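# Three arms lay sticks across posts over the blue disc

## Task

Using the scene frame, where the arm feet sit roughly on the tabletop at arm1 (x +0.62, y 0.00, z +0.72 m, facing 180 degrees counter-clockwise from +x), arm2 (x -0.31, y +0.54, z +0.72, facing -60) and arm3 (x -0.31, y -0.54, z +0.72, facing +60), place all three sticks so that each stick's centre line, running from end to end, crosses above the blue disc painted on the table. When finished, no stick may rest on the table, every post must still stand close to its starting spot, and nothing may count as placed if only a robot is holding it there. Any number of the arms may be used. Finish by opening the grippers and moving the arms away.

## Robot and tools

Setup. Three identical i2rt Big YAM arms, arm1, arm2 and arm3, are fixed to a table. Each has six rotary joints, a two-finger gripper and a wrist camera. In the shared scene frame (origin on the floor, +z up) the feet sit near z 0.72 m: arm1 at (+0.62, 0.00) facing 180 degrees, arm2 at (-0.31, +0.54) facing -60, arm3 at (-0.31, -0.54) facing +60, headings measured counter-clockwise from +x. The hand reaches about 1.0 m from the joint-1 axis. Two fixed room cameras, cam_high and cam_low, also see the scene. The hand point is the spot midway between the fingertips; its z axis runs along the fingers and the fingers close along its y axis.

Tool execute_actions. Argument actions is a list holding either zero or one action object. Inside the action, each arm you want to move gets its own key (arm1, arm2, arm3), and under it a joints object. Joints are named individually, so each arm has its own block, not one shared list. The values are absolute targets, not offsets: joint1_rad to joint6_rad in radians and gripper_m in metres of fingertip separation. All arms named in an action start at once and may finish at different times. Ranges and the tolerance counted as reached: joint1_rad -2.879..2.879 (±0.045), turns the arm about its foot, positive counter-clockwise from above, 0 points along the foot's heading; joint2_rad 0..3.141 (±0.14), shoulder, 0 is upper arm pointing back and roughly flat, increasing lifts it up then forward; joint3_rad 0..3.019 (±0.09), elbow, 0 fully folded, increasing opens; joint4_rad -1.692..1.57 (±0.055), hand pitch, positive tips fingers up; joint5_rad -1.57..1.57 (±0.03), sideways hand swing, positive toward the arm's right; joint6_rad -2.094..2.094 (±0.035), hand roll, positive clockwise viewed from behind; gripper_m 0..0.093 (±0.003). With joints 1 and 6 at zero and the hand level and forward, the wrist camera rides on top of the hand looking at the fingertips. No single action may exceed 15 s. Optional cameras lists which images to return (arm1_cam_wrist, arm2_cam_wrist, arm3_cam_wrist, cam_high, cam_low, or all); omitted, null or ["all"] gives every camera, [] gives none; the pictures line gives image order. Unknown keys, unknown camera names or out-of-range numbers reject the whole call and nothing moves. An empty actions list just reports state and images.

Other tools. wait takes seconds (0 to 10) and commands nothing new. zoom_image takes camera and region [x0, y0, x1, y1] in pixels of that camera's latest full image, top-left origin, no more than 504 by 504. Wrist images are 616x616 fisheye; room images are 672x504. finished_scene takes scene (an integer) and ends that scene irreversibly after the last command has been held; its result reports success and gives the next task. Replying with no tool call ends everything.

Reading results. joint_status tells how each commanded motion ended. off_target means the joint stopped short and may keep pushing. contact_stop or time_out means it now holds where it stopped, except a timed-out joint may keep a target within a small margin of its position and continue pushing; on_its_own lists such joints and anything else not commanded by this call, and its held at value is a target, not a position. joint command not followed (with a cause line) means a self- or inter-arm collision check blocked that arm's joint targets, though a gripper target still runs; blocked joints show not_followed and may be retried on later actions until a passable target is given. To stop a joint pushing, command its reported position. Tiny target changes may not move a joint. MOTOR HOT appears from 85 °C; at 100 °C an OVER-TEMPERATURE FAULT drops that arm and its joints read limit_stop_at_motor_heat, meaning resend the target. If a result reports a stop, later calls in the same reply are skipped.

Cautions. The arm does not halt on contact and can press hard, heating motors, so avoid sustained pushing and long holding of loads. The collision check ignores fingers, gripper housings and wrist cameras and can react late, so keep arms well apart; a hard squeeze between robots ends the run. Joints move at different speeds, so the hand may sweep a wide arc between postures. Do not drop, slam or knock objects, and never push anything out of the work area. Objects may occasionally be nudged by outside disturbances. Time spent moving counts against efficiency; thinking lets the robot hold its last command meanwhile.

Each tool is called as name(argument=value, ...) on one line, values as JSON.

## Session

execute_actions(actions=[])

Scene clock: 0.00 s.
Motor temperatures (°C, as the motors report them): arm1=[27 30 30 27 28 26] | arm2=[28 28 28 26 26 30] | arm3=[29 25 28 28 27 28]
arm1.joint_positions: joint1_rad=-0.317 joint2_rad=+0.503 joint3_rad=+1.460 joint4_rad=-1.169 joint5_rad=-0.039 joint6_rad=+0.227 gripper_m=+0.094
arm1.joint_status: not commanded
arm1.hand: x=+0.4372 y=+0.0537 z=+1.4090 quat_wxyz=(-0.002, -0.758, +0.188, +0.624) (m; scene frame)
arm2.joint_positions: joint1_rad=-0.085 joint2_rad=+0.614 joint3_rad=+1.363 joint4_rad=-1.529 joint5_rad=-0.043 joint6_rad=+0.387 gripper_m=+0.094
arm2.joint_status: not commanded
arm2.hand: x=-0.2217 y=+0.3516 z=+1.2622 quat_wxyz=(-0.364, -0.641, -0.664, +0.130) (m; scene frame)
arm3.joint_positions: joint1_rad=+0.086 joint2_rad=+0.434 joint3_rad=+1.421 joint4_rad=-1.322 joint5_rad=-0.028 joint6_rad=-0.055 gripper_m=+0.095
arm3.joint_status: not commanded
arm3.hand: x=-0.2556 y=-0.3980 z=+1.3432 quat_wxyz=(-0.482, +0.479, -0.659, -0.321) (m; scene frame)
pictures: arm1_cam_wrist, arm2_cam_wrist, arm3_cam_wrist, cam_high, cam_low
Images, in order (width x height): arm1_cam_wrist 616x616, arm2_cam_wrist 616x616, arm3_cam_wrist 616x616, cam_high 672x504, cam_low 672x504.

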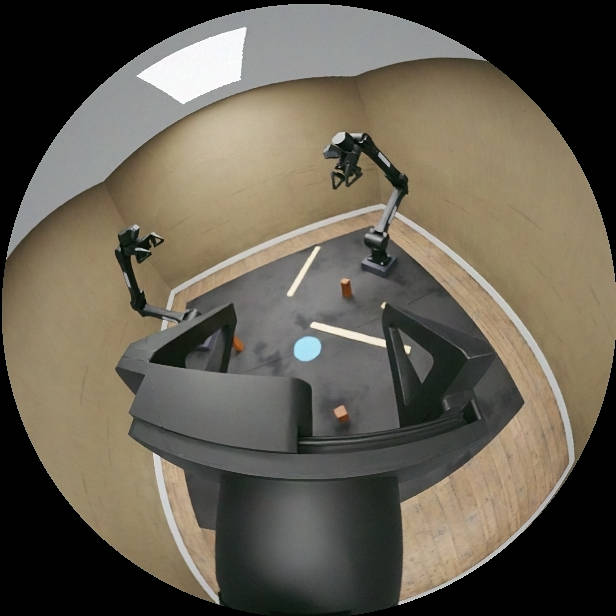

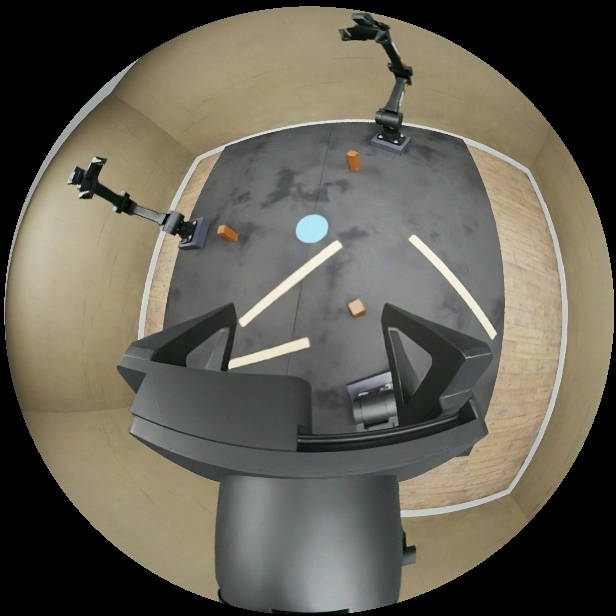

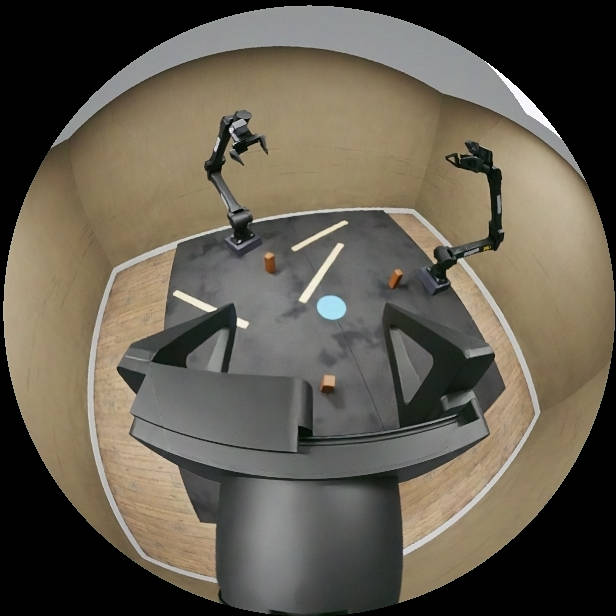

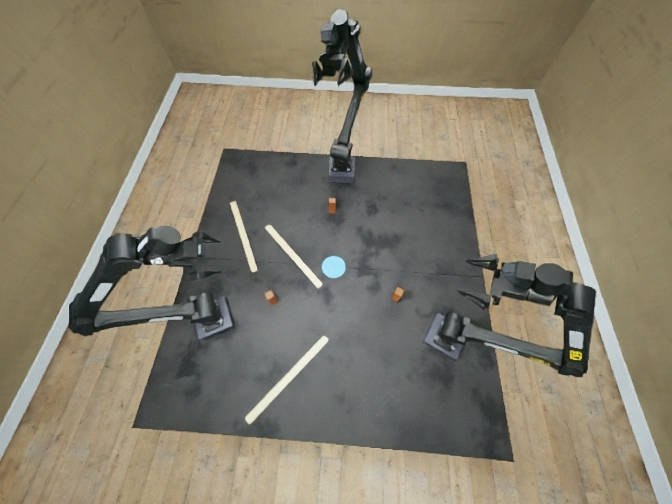

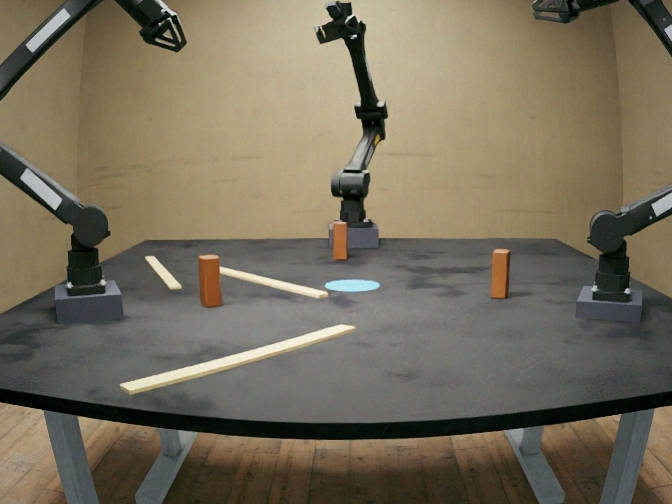

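zoom_image(camera="cam_high", region=[180, 140, 500, 440])

zoom_image(camera="cam_low", region=[40, 200, 372, 420])

zoom_image(camera="cam_low", region=[320, 200, 652, 420])

Region (180, 140, 500, 440) of cam_high's 672x504 image, scaled by 1.575, with more detail than that image has; it fills the top 472 rows of this view, and the rest is white.

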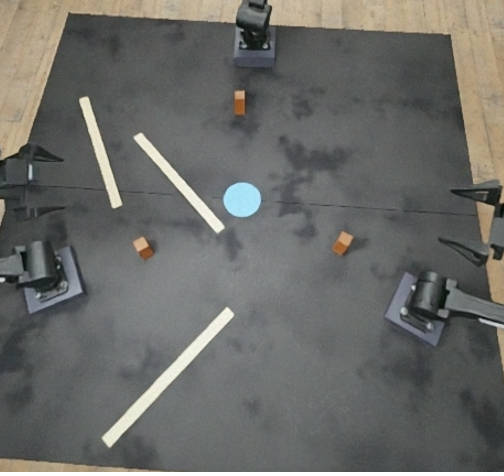

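Region (40, 200, 372, 420) of cam_low's 672x504 image, scaled by 1.518, with more detail than that image has; it fills the top 334 rows of this view, and the rest is white.

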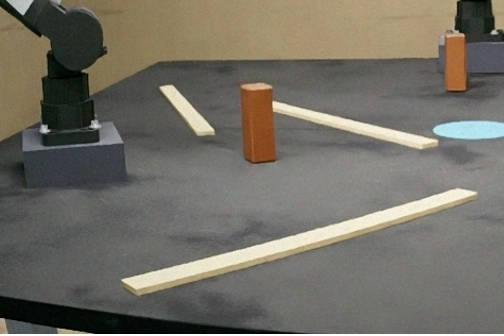

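Region (320, 200, 652, 420) of cam_low's 672x504 image, scaled by 1.518, with more detail than that image has; it fills the top 334 rows of this view, and the rest is white.

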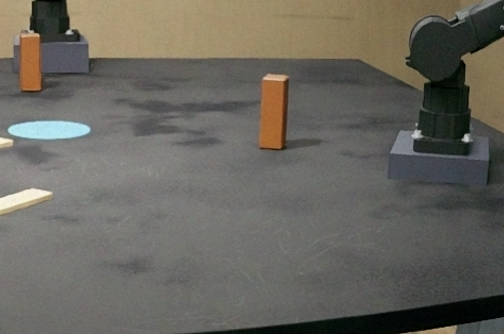

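execute_actions(actions=[{"arm1":{"joints":{"joint1_rad":0,"joint2_rad":1.2,"joint3_rad":1.2,"joint4_rad":-1.57,"joint5_rad":0,"joint6_rad":0}},"arm2":{"joints":{"joint1_rad":0,"joint2_rad":1.5,"joint3_rad":1.45,"joint4_rad":-1.5,"joint5_rad":0,"joint6_rad":0}},"arm3":{"joints":{"joint1_rad":0,"joint2_rad":1.0,"joint3_rad":0.8,"joint4_rad":-0.6,"joint5_rad":0,"joint6_rad":0}}}])

Scene clock: 63.60 s.
Motor temperatures (°C, as the motors report them): arm1=[27 30 34 27 28 26] | arm2=[28 28 34 26 26 30] | arm3=[29 26 33 28 27 28]
arm1.joint_positions: joint1_rad=-0.002 joint2_rad=+1.205 joint3_rad=+1.182 joint4_rad=-1.560 joint5_rad=+0.000 joint6_rad=+0.007 gripper_m=+0.094
arm1.joint_status: all done
arm1.hand: x=+0.2896 y=-0.0067 z=+1.0295 quat_wxyz=(-0.007, -1.000, -0.012, -0.010) (m; scene frame)
arm2.joint_positions: joint1_rad=-0.005 joint2_rad=+1.503 joint3_rad=+1.431 joint4_rad=-1.505 joint5_rad=-0.002 joint6_rad=+0.007 gripper_m=+0.094
arm2.joint_status: all done
arm2.hand: x=-0.1034 y=+0.1451 z=+1.0108 quat_wxyz=(+0.003, -0.520, -0.854, -0.001) (m; scene frame)
arm3.joint_positions: joint1_rad=+0.003 joint2_rad=+1.004 joint3_rad=+0.773 joint4_rad=-0.619 joint5_rad=-0.004 joint6_rad=-0.013 gripper_m=+0.095
arm3.joint_status: all done
arm3.hand: x=-0.1241 y=-0.1717 z=+0.9680 quat_wxyz=(-0.300, +0.495, -0.794, -0.186) (m; scene frame)
pictures: arm1_cam_wrist, arm2_cam_wrist, arm3_cam_wrist, cam_high, cam_low
Images, in order (width x height): arm1_cam_wrist 616x616, arm2_cam_wrist 616x616, arm3_cam_wrist 616x616, cam_high 672x504, cam_low 672x504.

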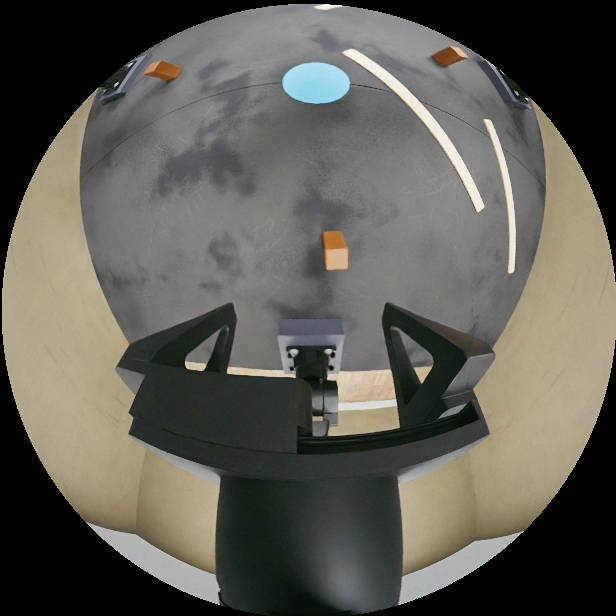

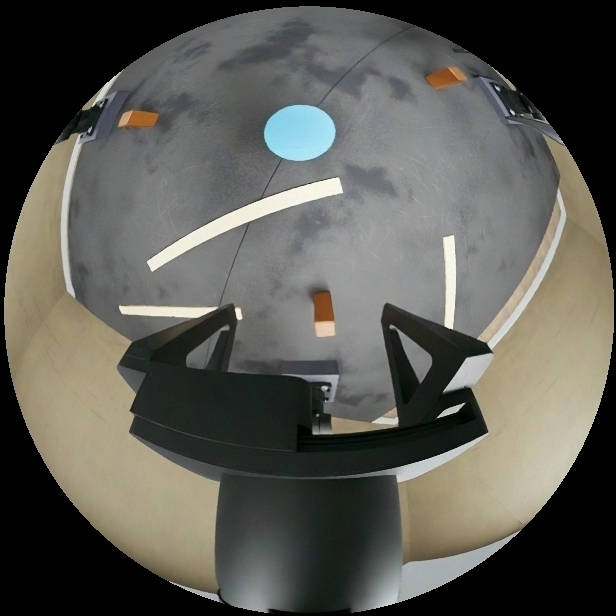

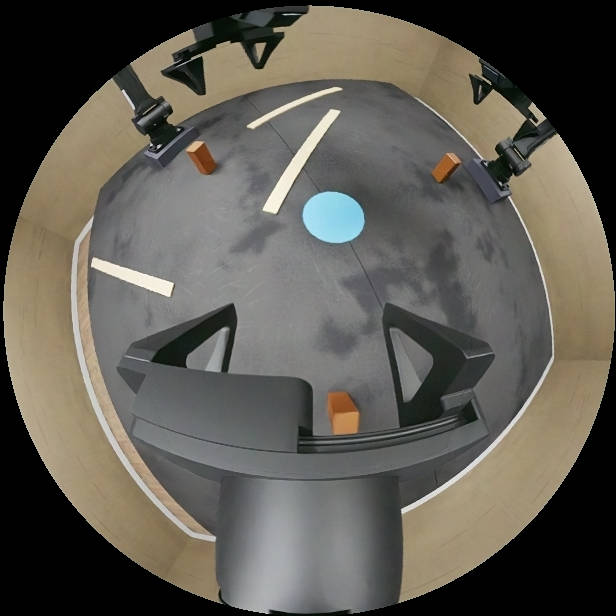

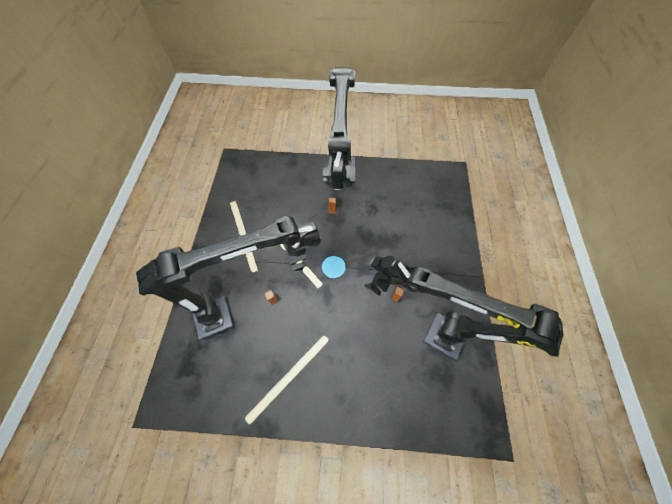

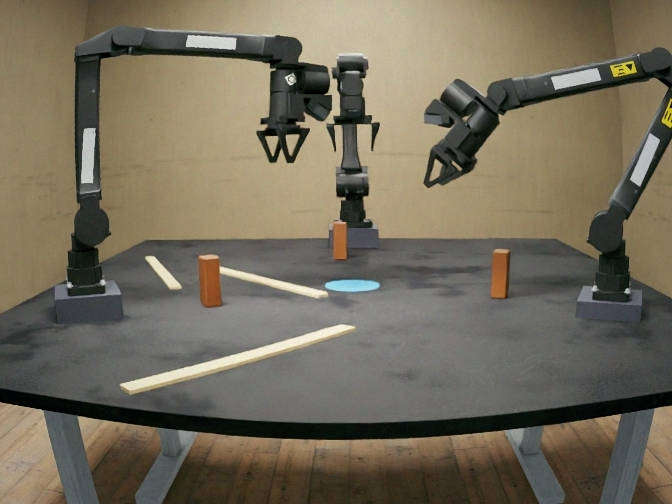

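zoom_image(camera="arm2_cam_wrist", region=[90, 50, 500, 370])

zoom_image(camera="arm1_cam_wrist", region=[130, 20, 550, 360])

Region (90, 50, 500, 370) of arm2_cam_wrist's 616x616 image, scaled by 1.229, with more detail than that image has; it fills the top 393 rows of this view, and the rest is white.

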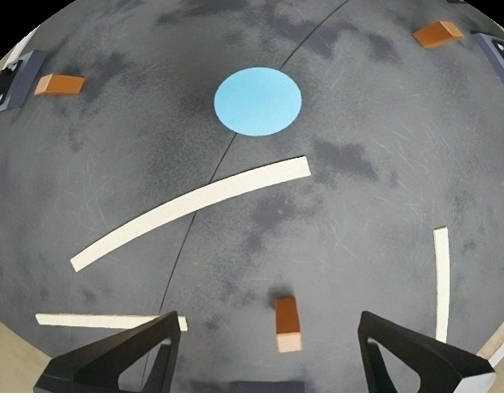

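Region (130, 20, 550, 360) of arm1_cam_wrist's 616x616 image, scaled by 1.200, with more detail than that image has; it fills the top 408 rows of this view, and the rest is white.

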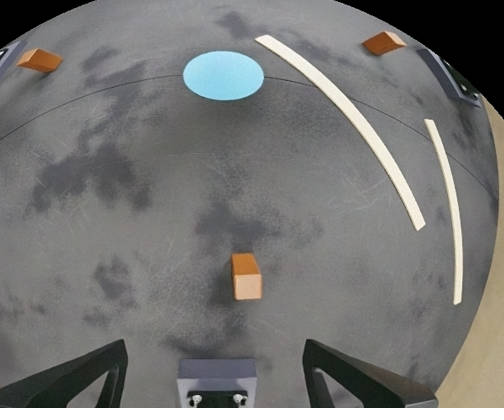

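execute_actions(actions=[{"arm1":{"joints":{"joint1_rad":-0.49,"joint6_rad":-1.26}},"arm2":{"joints":{"joint1_rad":0.89,"joint6_rad":-0.66}},"arm3":{"joints":{"joint1_rad":0.727,"joint6_rad":-0.56}}}], cameras=[])

execute_actions(actions=[{"arm1":{"joints":{"joint2_rad":2.066,"joint3_rad":1.52,"joint4_rad":-1.005}},"arm2":{"joints":{"joint2_rad":1.564,"joint3_rad":0.935,"joint4_rad":-0.921}},"arm3":{"joints":{"joint2_rad":2.234,"joint3_rad":1.84,"joint4_rad":-1.158}}}])

Scene clock: 185.60 s.
Motor temperatures (°C, as the motors report them): arm1=[27 31 39 27 28 26] | arm2=[28 31 38 26 26 30] | arm3=[29 26 42 29 27 28]
arm1.joint_positions: joint1_rad=-0.491 joint2_rad=+1.205 joint3_rad=+1.182 joint4_rad=-1.560 joint5_rad=+0.000 joint6_rad=-1.253 gripper_m=+0.094
arm1.joint_status: all done
arm1.hand: x=+0.3233 y=+0.1487 z=+1.0276 quat_wxyz=(-0.013, -0.922, -0.388, -0.005) (m; scene frame)
arm2.joint_positions: joint1_rad=+0.896 joint2_rad=+1.503 joint3_rad=+1.431 joint4_rad=-1.505 joint5_rad=+0.000 joint6_rad=-0.653 gripper_m=+0.094
arm2.joint_status: all done
arm2.hand: x=+0.1261 y=+0.4547 z=+1.0093 quat_wxyz=(+0.005, +0.231, -0.973, -0.001) (m; scene frame)
arm3.joint_positions: joint1_rad=+0.727 joint2_rad=+1.004 joint3_rad=+0.773 joint4_rad=-0.619 joint5_rad=-0.001 joint6_rad=-0.547 gripper_m=+0.095
arm3.joint_status: all done
arm3.hand: x=-0.4121 y=-0.1406 z=+0.9691 quat_wxyz=(-0.283, +0.867, -0.351, -0.212) (m; scene frame)
pictures: none
No camera images: the call's "cameras" was empty. Leave "cameras" out to get every camera's image.

Scene clock: 187.37 s.
Motor temperatures (°C, as the motors report them): arm1=[27 31 39 27 29 26] | arm2=[28 31 38 26 26 30] | arm3=[29 27 42 29 27 28]
arm1.joint_positions: joint1_rad=-0.489 joint2_rad=+2.073 joint3_rad=+1.506 joint4_rad=-1.013 joint5_rad=+0.001 joint6_rad=-1.256 gripper_m=+0.094
arm1.joint_status: all done
arm1.hand: x=+0.0961 y=+0.2567 z=+0.7490 quat_wxyz=(-0.011, -0.921, -0.390, -0.004) (m; scene frame)
arm2.joint_positions: joint1_rad=+0.896 joint2_rad=+1.566 joint3_rad=+0.945 joint4_rad=-0.934 joint5_rad=+0.000 joint6_rad=-0.653 gripper_m=+0.094
arm2.joint_status: all done
arm2.hand: x=+0.0856 y=+0.4618 z=+0.8114 quat_wxyz=(-0.006, +0.231, -0.973, +0.004) (m; scene frame)
arm3.joint_positions: joint1_rad=+0.734 joint2_rad=+2.214 joint3_rad=+1.810 joint4_rad=-1.153 joint5_rad=+0.002 joint6_rad=-0.550 gripper_m=+0.095
arm3.joint_status: all done
arm3.hand: x=-0.4793 y=+0.0989 z=+0.7525 quat_wxyz=(-0.007, +0.929, -0.371, -0.005) (m; scene frame)
pictures: arm1_cam_wrist, arm2_cam_wrist, arm3_cam_wrist, cam_high, cam_low
Images, in order (width x height): arm1_cam_wrist 616x616, arm2_cam_wrist 616x616, arm3_cam_wrist 616x616, cam_high 672x504, cam_low 672x504.

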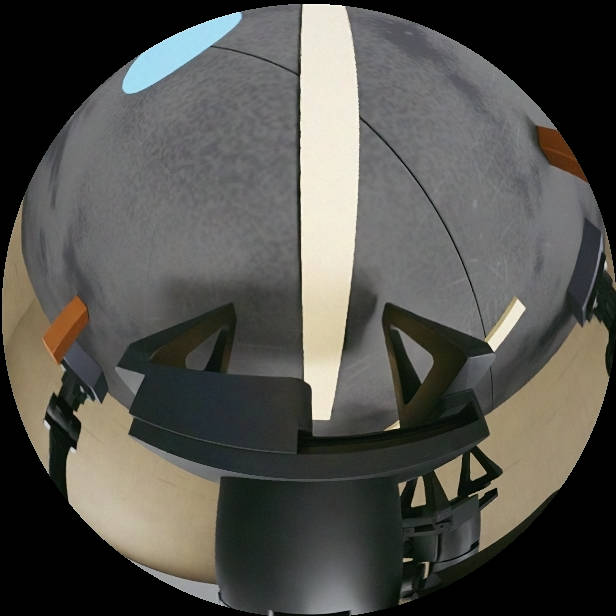

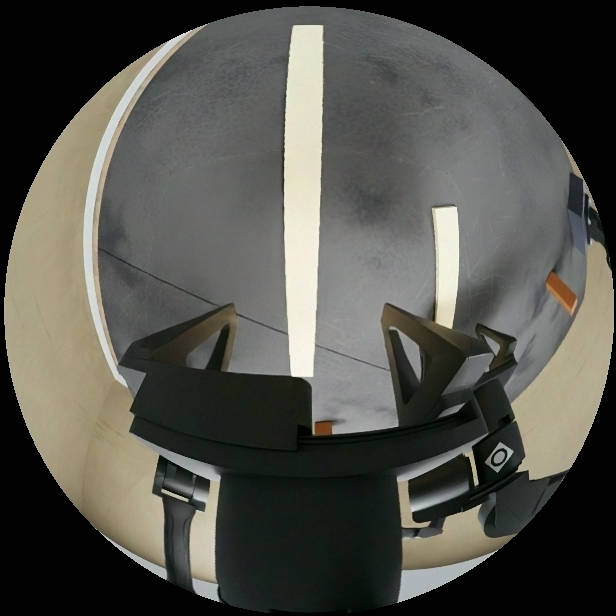

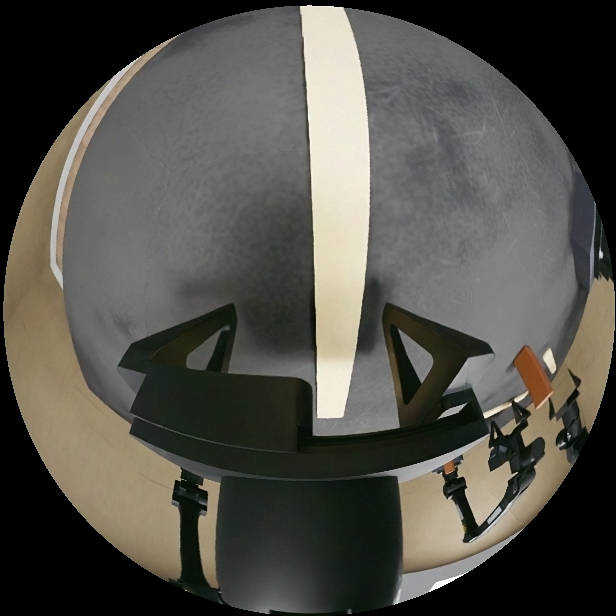

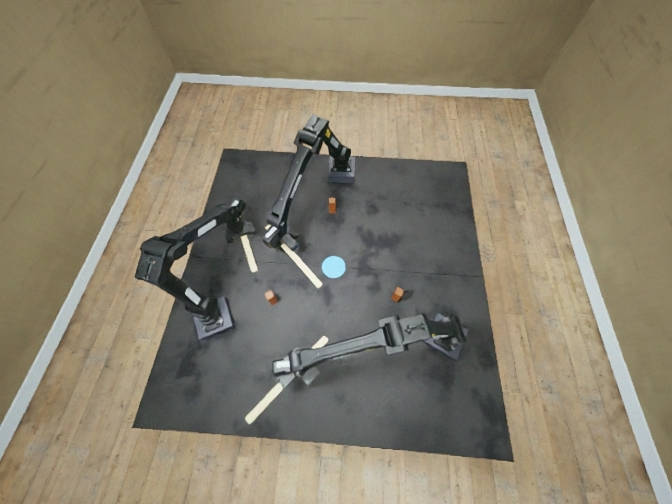

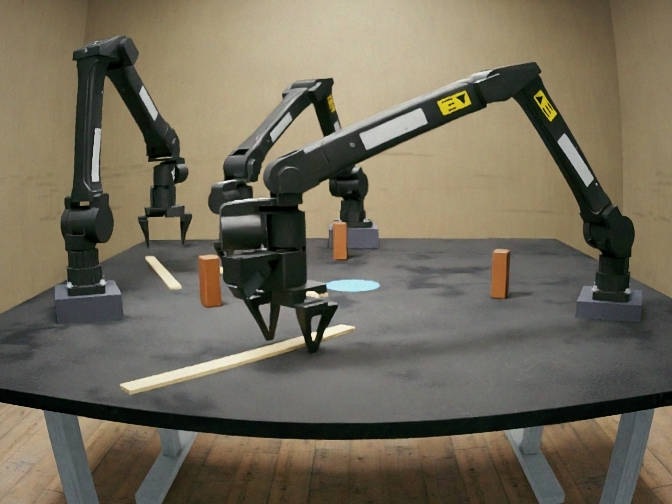

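execute_actions(actions=[{"arm1":{"joints":{"joint1_rad":-0.497,"joint2_rad":2.121,"joint3_rad":1.547,"joint4_rad":-0.97}},"arm2":{"joints":{"joint2_rad":1.735,"joint3_rad":0.885,"joint4_rad":-0.715}},"arm3":{"joints":{"joint1_rad":0.708,"joint2_rad":2.285,"joint3_rad":1.877,"joint4_rad":-1.147,"joint6_rad":-0.62}}}], cameras=["arm1_cam_wrist","arm2_cam_wrist","arm3_cam_wrist","cam_low"])

Scene clock: 274.77 s.
Motor temperatures (°C, as the motors report them): arm1=[27 37 39 27 29 26] | arm2=[28 31 34 26 26 30] | arm3=[29 33 43 28 27 28]
arm1.joint_positions: joint1_rad=-0.490 joint2_rad=+2.098 joint3_rad=+1.514 joint4_rad=-0.980 joint5_rad=+0.001 joint6_rad=-1.257 gripper_m=+0.094
arm1.joint_status: all done
arm1.hand: x=+0.0892 y=+0.2603 z=+0.7376 quat_wxyz=(-0.005, -0.921, -0.390, +0.001) (m; scene frame)
arm2.joint_positions: joint1_rad=+0.898 joint2_rad=+1.726 joint3_rad=+0.897 joint4_rad=-0.728 joint5_rad=+0.001 joint6_rad=-0.654 gripper_m=+0.094
arm2.joint_status: all done
arm2.hand: x=+0.0916 y=+0.4611 z=+0.7363 quat_wxyz=(-0.004, +0.232, -0.973, +0.004) (m; scene frame)
arm3.joint_positions: joint1_rad=+0.718 joint2_rad=+2.246 joint3_rad=+1.844 joint4_rad=-1.154 joint5_rad=+0.002 joint6_rad=-0.605 gripper_m=+0.095
arm3.joint_status: all done
arm3.hand: x=-0.4715 y=+0.1100 z=+0.7442 quat_wxyz=(-0.007, +0.936, -0.352, -0.005) (m; scene frame)
pictures: arm1_cam_wrist, arm2_cam_wrist, arm3_cam_wrist, cam_low
Images, in order (width x height): arm1_cam_wrist 616x616, arm2_cam_wrist 616x616, arm3_cam_wrist 616x616, cam_low 672x504.

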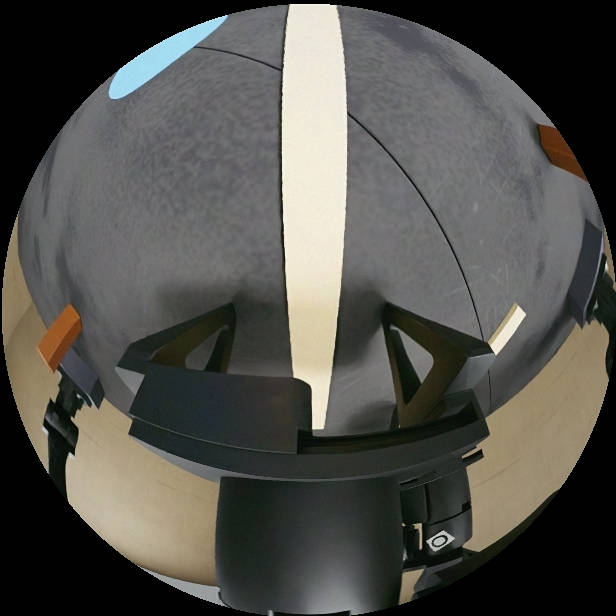

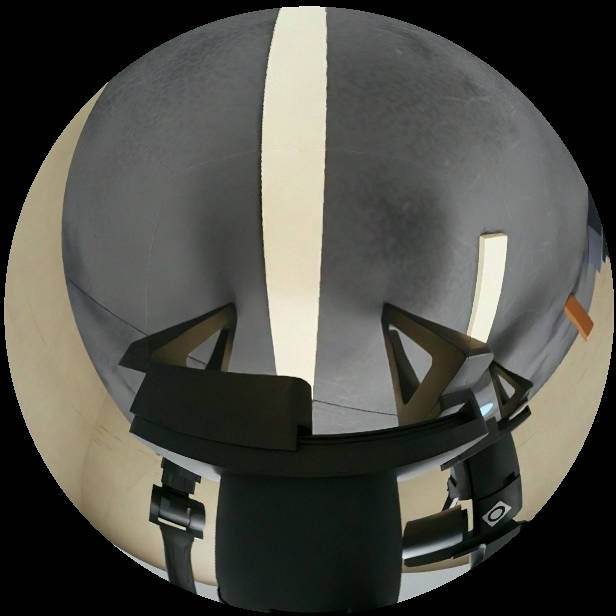

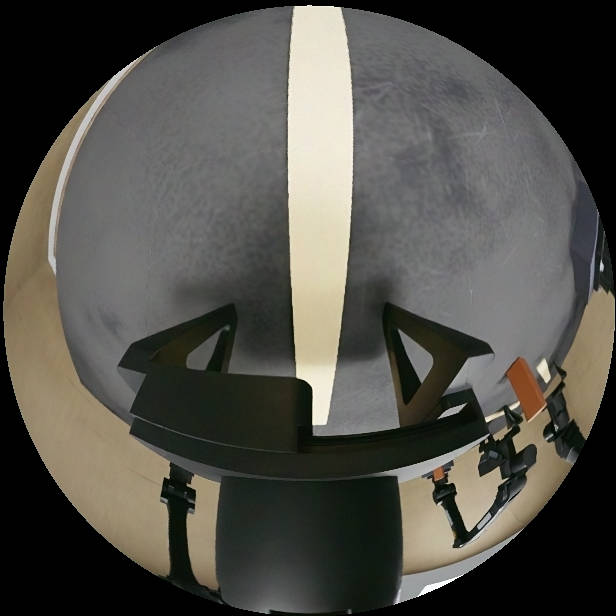

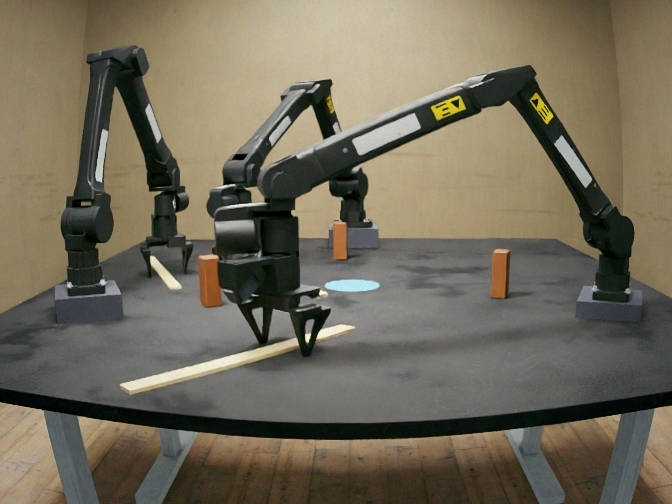

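execute_actions(actions=[{"arm1":{"joints":{"joint3_rad":1.465,"joint4_rad":-0.94}},"arm2":{"joints":{"joint3_rad":0.843,"joint4_rad":-0.69}},"arm3":{"joints":{"joint3_rad":1.778,"joint4_rad":-1.105}}}], cameras=["arm1_cam_wrist","cam_low"])

Scene clock: 299.93 s.
Motor temperatures (°C, as the motors report them): arm1=[27 37 40 27 29 26] | arm2=[28 31 34 26 26 30] | arm3=[29 33 44 28 27 28]
arm1.joint_positions: joint1_rad=-0.490 joint2_rad=+2.092 joint3_rad=+1.494 joint4_rad=-0.944 joint5_rad=+0.000 joint6_rad=-1.257 gripper_m=+0.094
arm1.joint_status: all done
arm1.hand: x=+0.0888 y=+0.2603 z=+0.7348 quat_wxyz=(+0.003, -0.921, -0.390, +0.008) (m; scene frame)
arm2.joint_positions: joint1_rad=+0.897 joint2_rad=+1.715 joint3_rad=+0.871 joint4_rad=-0.697 joint5_rad=-0.001 joint6_rad=-0.654 gripper_m=+0.094
arm2.joint_status: all done
arm2.hand: x=+0.0878 y=+0.4618 z=+0.7344 quat_wxyz=(-0.013, +0.232, -0.973, +0.007) (m; scene frame)
arm3.joint_positions: joint1_rad=+0.716 joint2_rad=+2.235 joint3_rad=+1.816 joint4_rad=-1.109 joint5_rad=-0.005 joint6_rad=-0.605 gripper_m=+0.095
arm3.joint_status: all done
arm3.hand: x=-0.4713 y=+0.1114 z=+0.7418 quat_wxyz=(-0.017, +0.935, -0.353, -0.016) (m; scene frame)
pictures: arm1_cam_wrist, cam_low
Images, in order (width x height): arm1_cam_wrist 616x616, cam_low 672x504.

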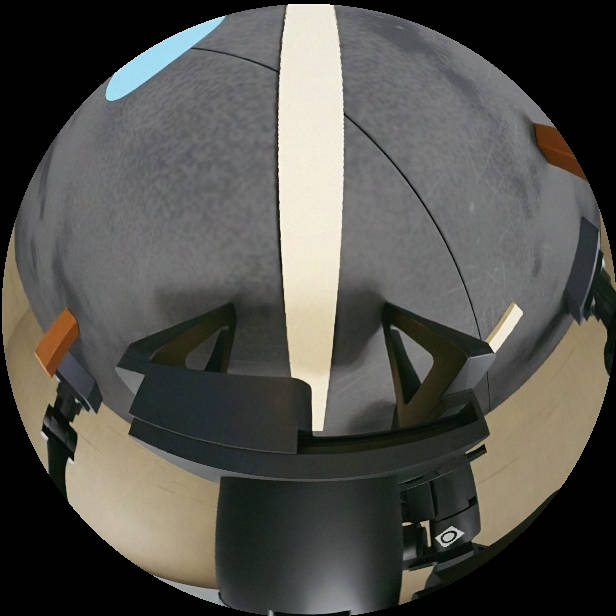

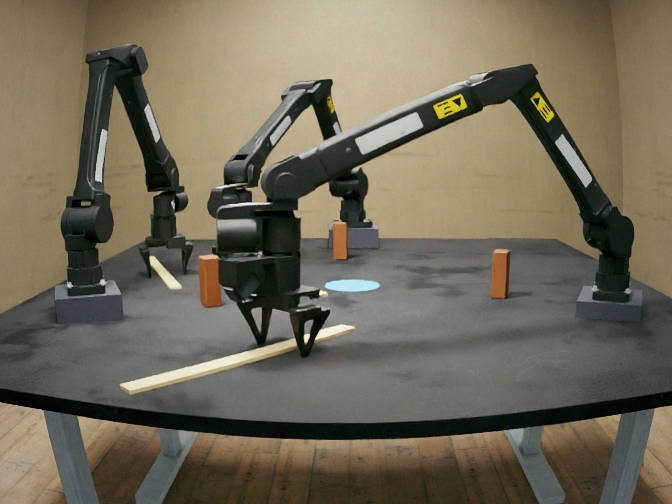

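zoom_image(camera="cam_low", region=[120, 230, 380, 400])

Region (120, 230, 380, 400) of cam_low's 672x504 image, scaled by 1.938, with more detail than that image has; it fills the top 330 rows of this view, and the rest is white.

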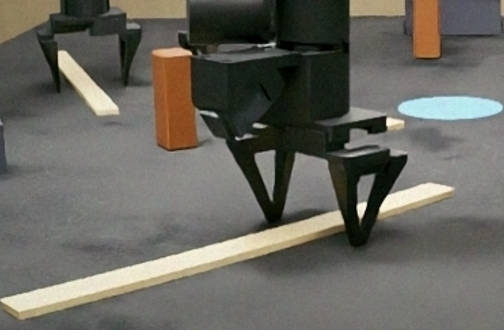

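execute_actions(actions=[{"arm1":{"joints":{"joint2_rad":2.14,"joint3_rad":1.445}},"arm2":{"joints":{"joint2_rad":1.755,"joint3_rad":0.825}},"arm3":{"joints":{"joint2_rad":2.31,"joint3_rad":1.75}}}], cameras=["arm3_cam_wrist","cam_low"])

Scene clock: 315.37 s.
Motor temperatures (°C, as the motors report them): arm1=[27 37 38 27 29 26] | arm2=[28 31 33 26 26 30] | arm3=[29 33 40 28 27 28]
arm1.joint_positions: joint1_rad=-0.490 joint2_rad=+2.088 joint3_rad=+1.485 joint4_rad=-0.941 joint5_rad=+0.000 joint6_rad=-1.257 gripper_m=+0.094
arm1.joint_status: all done
arm1.hand: x=+0.0912 y=+0.2589 z=+0.7341 quat_wxyz=(+0.002, -0.921, -0.390, +0.008) (m; scene frame)
arm2.joint_positions: joint1_rad=+0.896 joint2_rad=+1.713 joint3_rad=+0.867 joint4_rad=-0.692 joint5_rad=-0.004 joint6_rad=-0.654 gripper_m=+0.094
arm2.joint_status: all done
arm2.hand: x=+0.0870 y=+0.4618 z=+0.7338 quat_wxyz=(-0.014, +0.231, -0.973, +0.006) (m; scene frame)
arm3.joint_positions: joint1_rad=+0.715 joint2_rad=+2.231 joint3_rad=+1.806 joint4_rad=-1.099 joint5_rad=-0.008 joint6_rad=-0.605 gripper_m=+0.095
arm3.joint_status: all done
arm3.hand: x=-0.4711 y=+0.1107 z=+0.7407 quat_wxyz=(-0.018, +0.935, -0.354, -0.019) (m; scene frame)
pictures: arm3_cam_wrist, cam_low
Images, in order (width x height): arm3_cam_wrist 616x616, cam_low 672x504.

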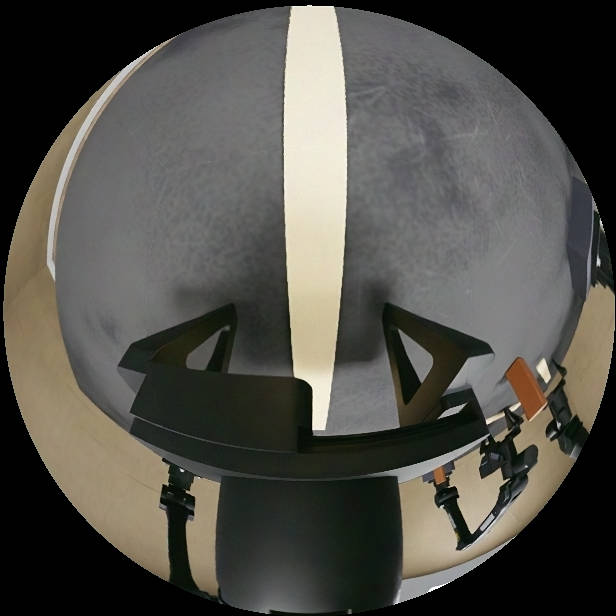

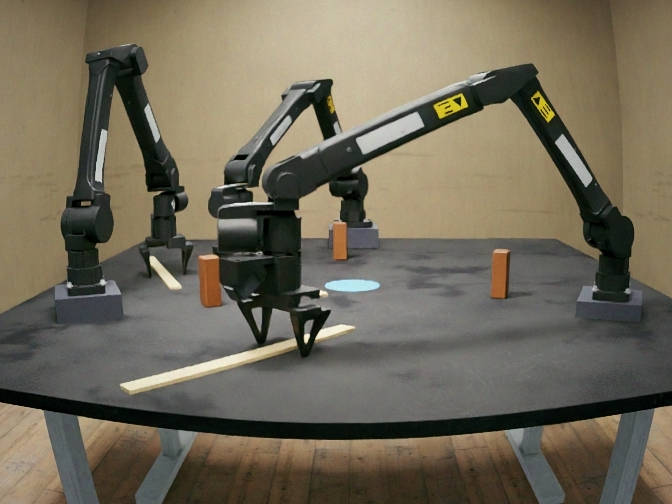

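execute_actions(actions=[{"arm1":{"joints":{"joint2_rad":2.095,"joint3_rad":1.50,"joint4_rad":-0.965}},"arm2":{"joints":{"joint2_rad":1.72,"joint3_rad":0.885,"joint4_rad":-0.72}},"arm3":{"joints":{"joint2_rad":2.24,"joint3_rad":1.835,"joint4_rad":-1.145}}}], cameras=[])

execute_actions(actions=[{"arm1":{"joints":{"gripper_m":0.015}},"arm2":{"joints":{"gripper_m":0.015}},"arm3":{"joints":{"gripper_m":0.015}}}])

Scene clock: 333.53 s.
Motor temperatures (°C, as the motors report them): arm1=[27 37 36 27 29 26] | arm2=[28 31 33 26 26 30] | arm3=[29 33 39 28 27 28]
arm1.joint_positions: joint1_rad=-0.490 joint2_rad=+2.086 joint3_rad=+1.486 joint4_rad=-0.942 joint5_rad=+0.000 joint6_rad=-1.257 gripper_m=+0.094
arm1.joint_status: all done
arm1.hand: x=+0.0908 y=+0.2592 z=+0.7356 quat_wxyz=(+0.003, -0.921, -0.390, +0.008) (m; scene frame)
arm2.joint_positions: joint1_rad=+0.896 joint2_rad=+1.711 joint3_rad=+0.867 joint4_rad=-0.708 joint5_rad=-0.003 joint6_rad=-0.654 gripper_m=+0.094
arm2.joint_status: all done
arm2.hand: x=+0.0834 y=+0.4623 z=+0.7346 quat_wxyz=(-0.008, +0.231, -0.973, +0.004) (m; scene frame)
arm3.joint_positions: joint1_rad=+0.715 joint2_rad=+2.228 joint3_rad=+1.809 joint4_rad=-1.126 joint5_rad=-0.001 joint6_rad=-0.612 gripper_m=+0.095
arm3.joint_status: all done
arm3.hand: x=-0.4687 y=+0.1060 z=+0.7433 quat_wxyz=(-0.011, +0.936, -0.351, -0.010) (m; scene frame)
pictures: none
No camera images: the call's "cameras" was empty. Leave "cameras" out to get every camera's image.

Scene clock: 334.23 s.
Motor temperatures (°C, as the motors report them): arm1=[27 37 36 27 29 26] | arm2=[28 31 33 26 26 30] | arm3=[29 33 39 28 27 28]
arm1.joint_positions: joint1_rad=-0.491 joint2_rad=+2.086 joint3_rad=+1.486 joint4_rad=-0.949 joint5_rad=+0.000 joint6_rad=-1.257 gripper_m=+0.027
arm1.joint_status: gripper_m off_target (ended at +0.027, target +0.015)
arm1.hand: x=+0.0925 y=+0.2590 z=+0.7356 quat_wxyz=(+0.001, -0.921, -0.390, +0.006) (m; scene frame)
arm2.joint_positions: joint1_rad=+0.896 joint2_rad=+1.711 joint3_rad=+0.867 joint4_rad=-0.709 joint5_rad=-0.002 joint6_rad=-0.654 gripper_m=+0.027
arm2.joint_status: gripper_m off_target (ended at +0.027, target +0.015)
arm2.hand: x=+0.0832 y=+0.4622 z=+0.7346 quat_wxyz=(-0.007, +0.232, -0.973, +0.004) (m; scene frame)
arm3.joint_positions: joint1_rad=+0.711 joint2_rad=+2.228 joint3_rad=+1.809 joint4_rad=-1.132 joint5_rad=+0.001 joint6_rad=-0.612 gripper_m=+0.028
arm3.joint_status: gripper_m off_target (ended at +0.028, target +0.015)
arm3.hand: x=-0.4653 y=+0.1053 z=+0.7433 quat_wxyz=(-0.009, +0.936, -0.353, -0.007) (m; scene frame)
pictures: arm1_cam_wrist, arm2_cam_wrist, arm3_cam_wrist, cam_high, cam_low
Images, in order (width x height): arm1_cam_wrist 616x616, arm2_cam_wrist 616x616, arm3_cam_wrist 616x616, cam_high 672x504, cam_low 672x504.

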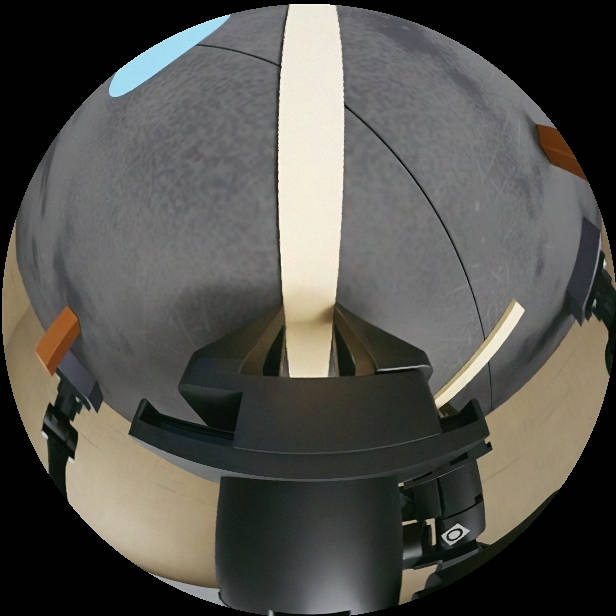

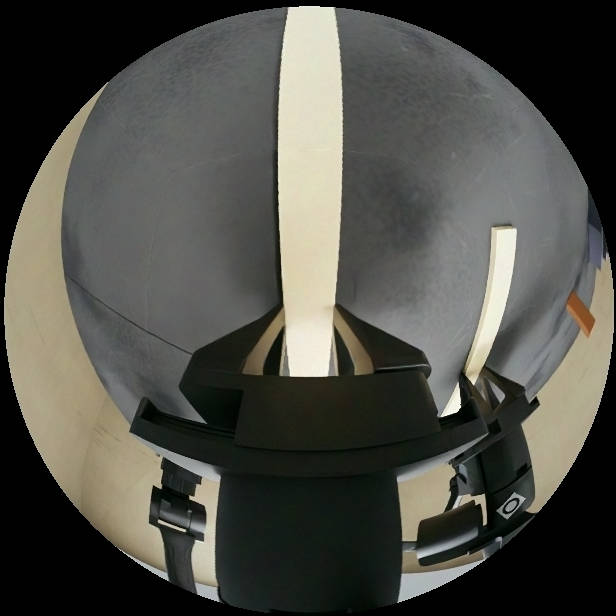

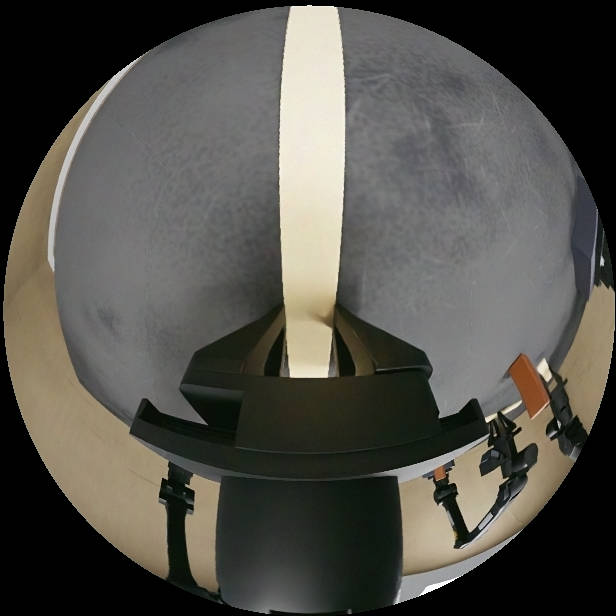

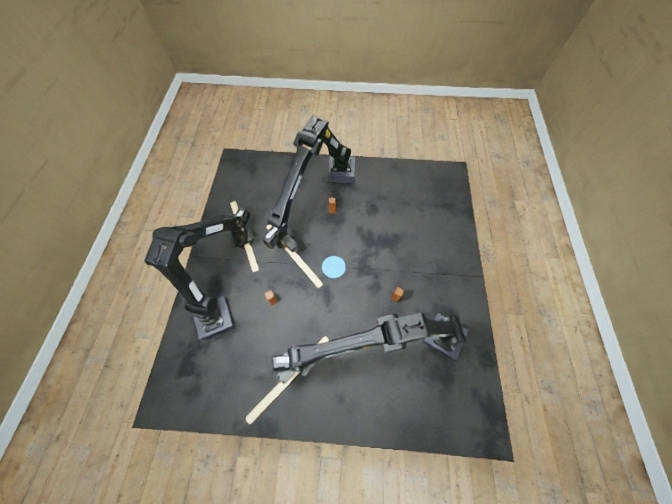

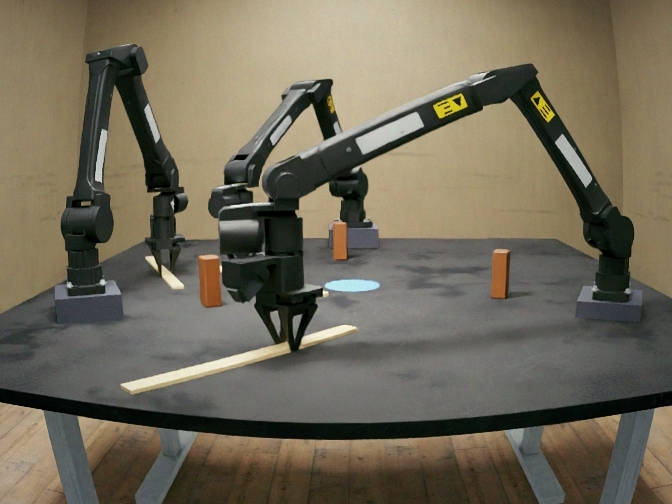

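execute_actions(actions=[{"arm1":{"joints":{"joint2_rad":1.66,"joint3_rad":1.50,"joint4_rad":-1.39}},"arm2":{"joints":{"joint2_rad":1.215,"joint3_rad":1.035,"joint4_rad":-1.37}},"arm3":{"joints":{"joint2_rad":1.85,"joint3_rad":1.83,"joint4_rad":-1.53}}}], cameras=["cam_high","cam_low"])

Scene clock: 433.50 s.
Motor temperatures (°C, as the motors report them): arm1=[27 40 40 27 29 26] | arm2=[28 32 36 26 26 30] | arm3=[29 37 45 28 27 28]
arm1.joint_positions: joint1_rad=-0.491 joint2_rad=+1.662 joint3_rad=+1.483 joint4_rad=-1.381 joint5_rad=+0.000 joint6_rad=-1.257 gripper_m=+0.027
arm1.joint_status: all done
arm1.hand: x=+0.1677 y=+0.2243 z=+0.9589 quat_wxyz=(-0.004, -0.921, -0.390, +0.002) (m; scene frame)
arm2.joint_positions: joint1_rad=+0.896 joint2_rad=+1.208 joint3_rad=+1.009 joint4_rad=-1.359 joint5_rad=-0.001 joint6_rad=-0.654 gripper_m=+0.027
arm2.joint_status: all done
arm2.hand: x=+0.0133 y=+0.4760 z=+0.9574 quat_wxyz=(-0.005, +0.232, -0.973, +0.003) (m; scene frame)
arm3.joint_positions: joint1_rad=+0.711 joint2_rad=+1.857 joint3_rad=+1.815 joint4_rad=-1.522 joint5_rad=+0.001 joint6_rad=-0.612 gripper_m=+0.028
arm3.joint_status: all done
arm3.hand: x=-0.4448 y=+0.0236 z=+0.9684 quat_wxyz=(-0.004, +0.936, -0.353, -0.003) (m; scene frame)
pictures: cam_high, cam_low
Images, in order (width x height): cam_high 672x504, cam_low 672x504.

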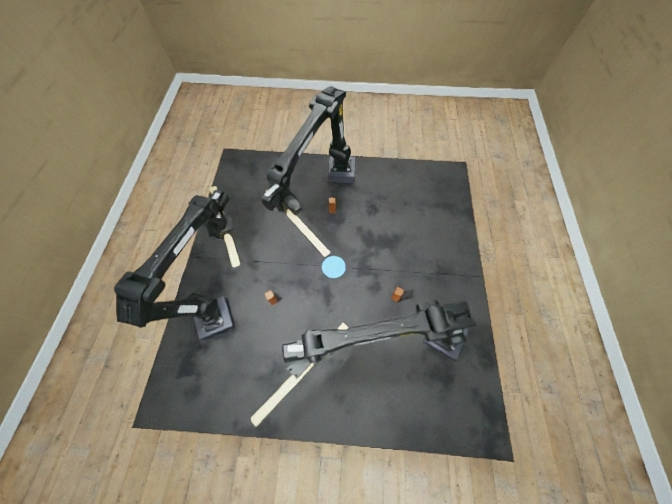

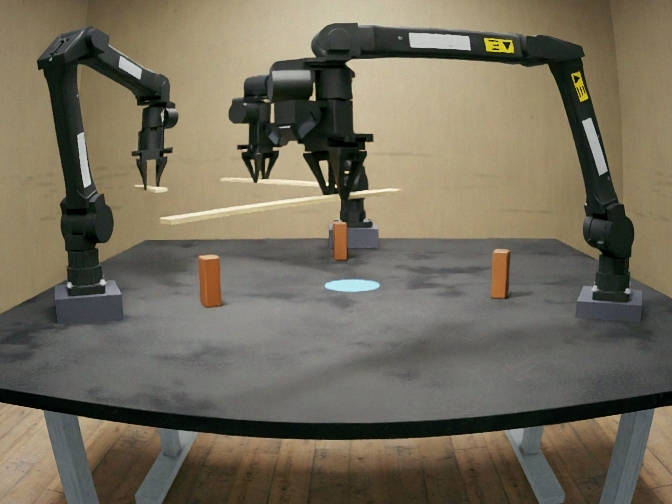

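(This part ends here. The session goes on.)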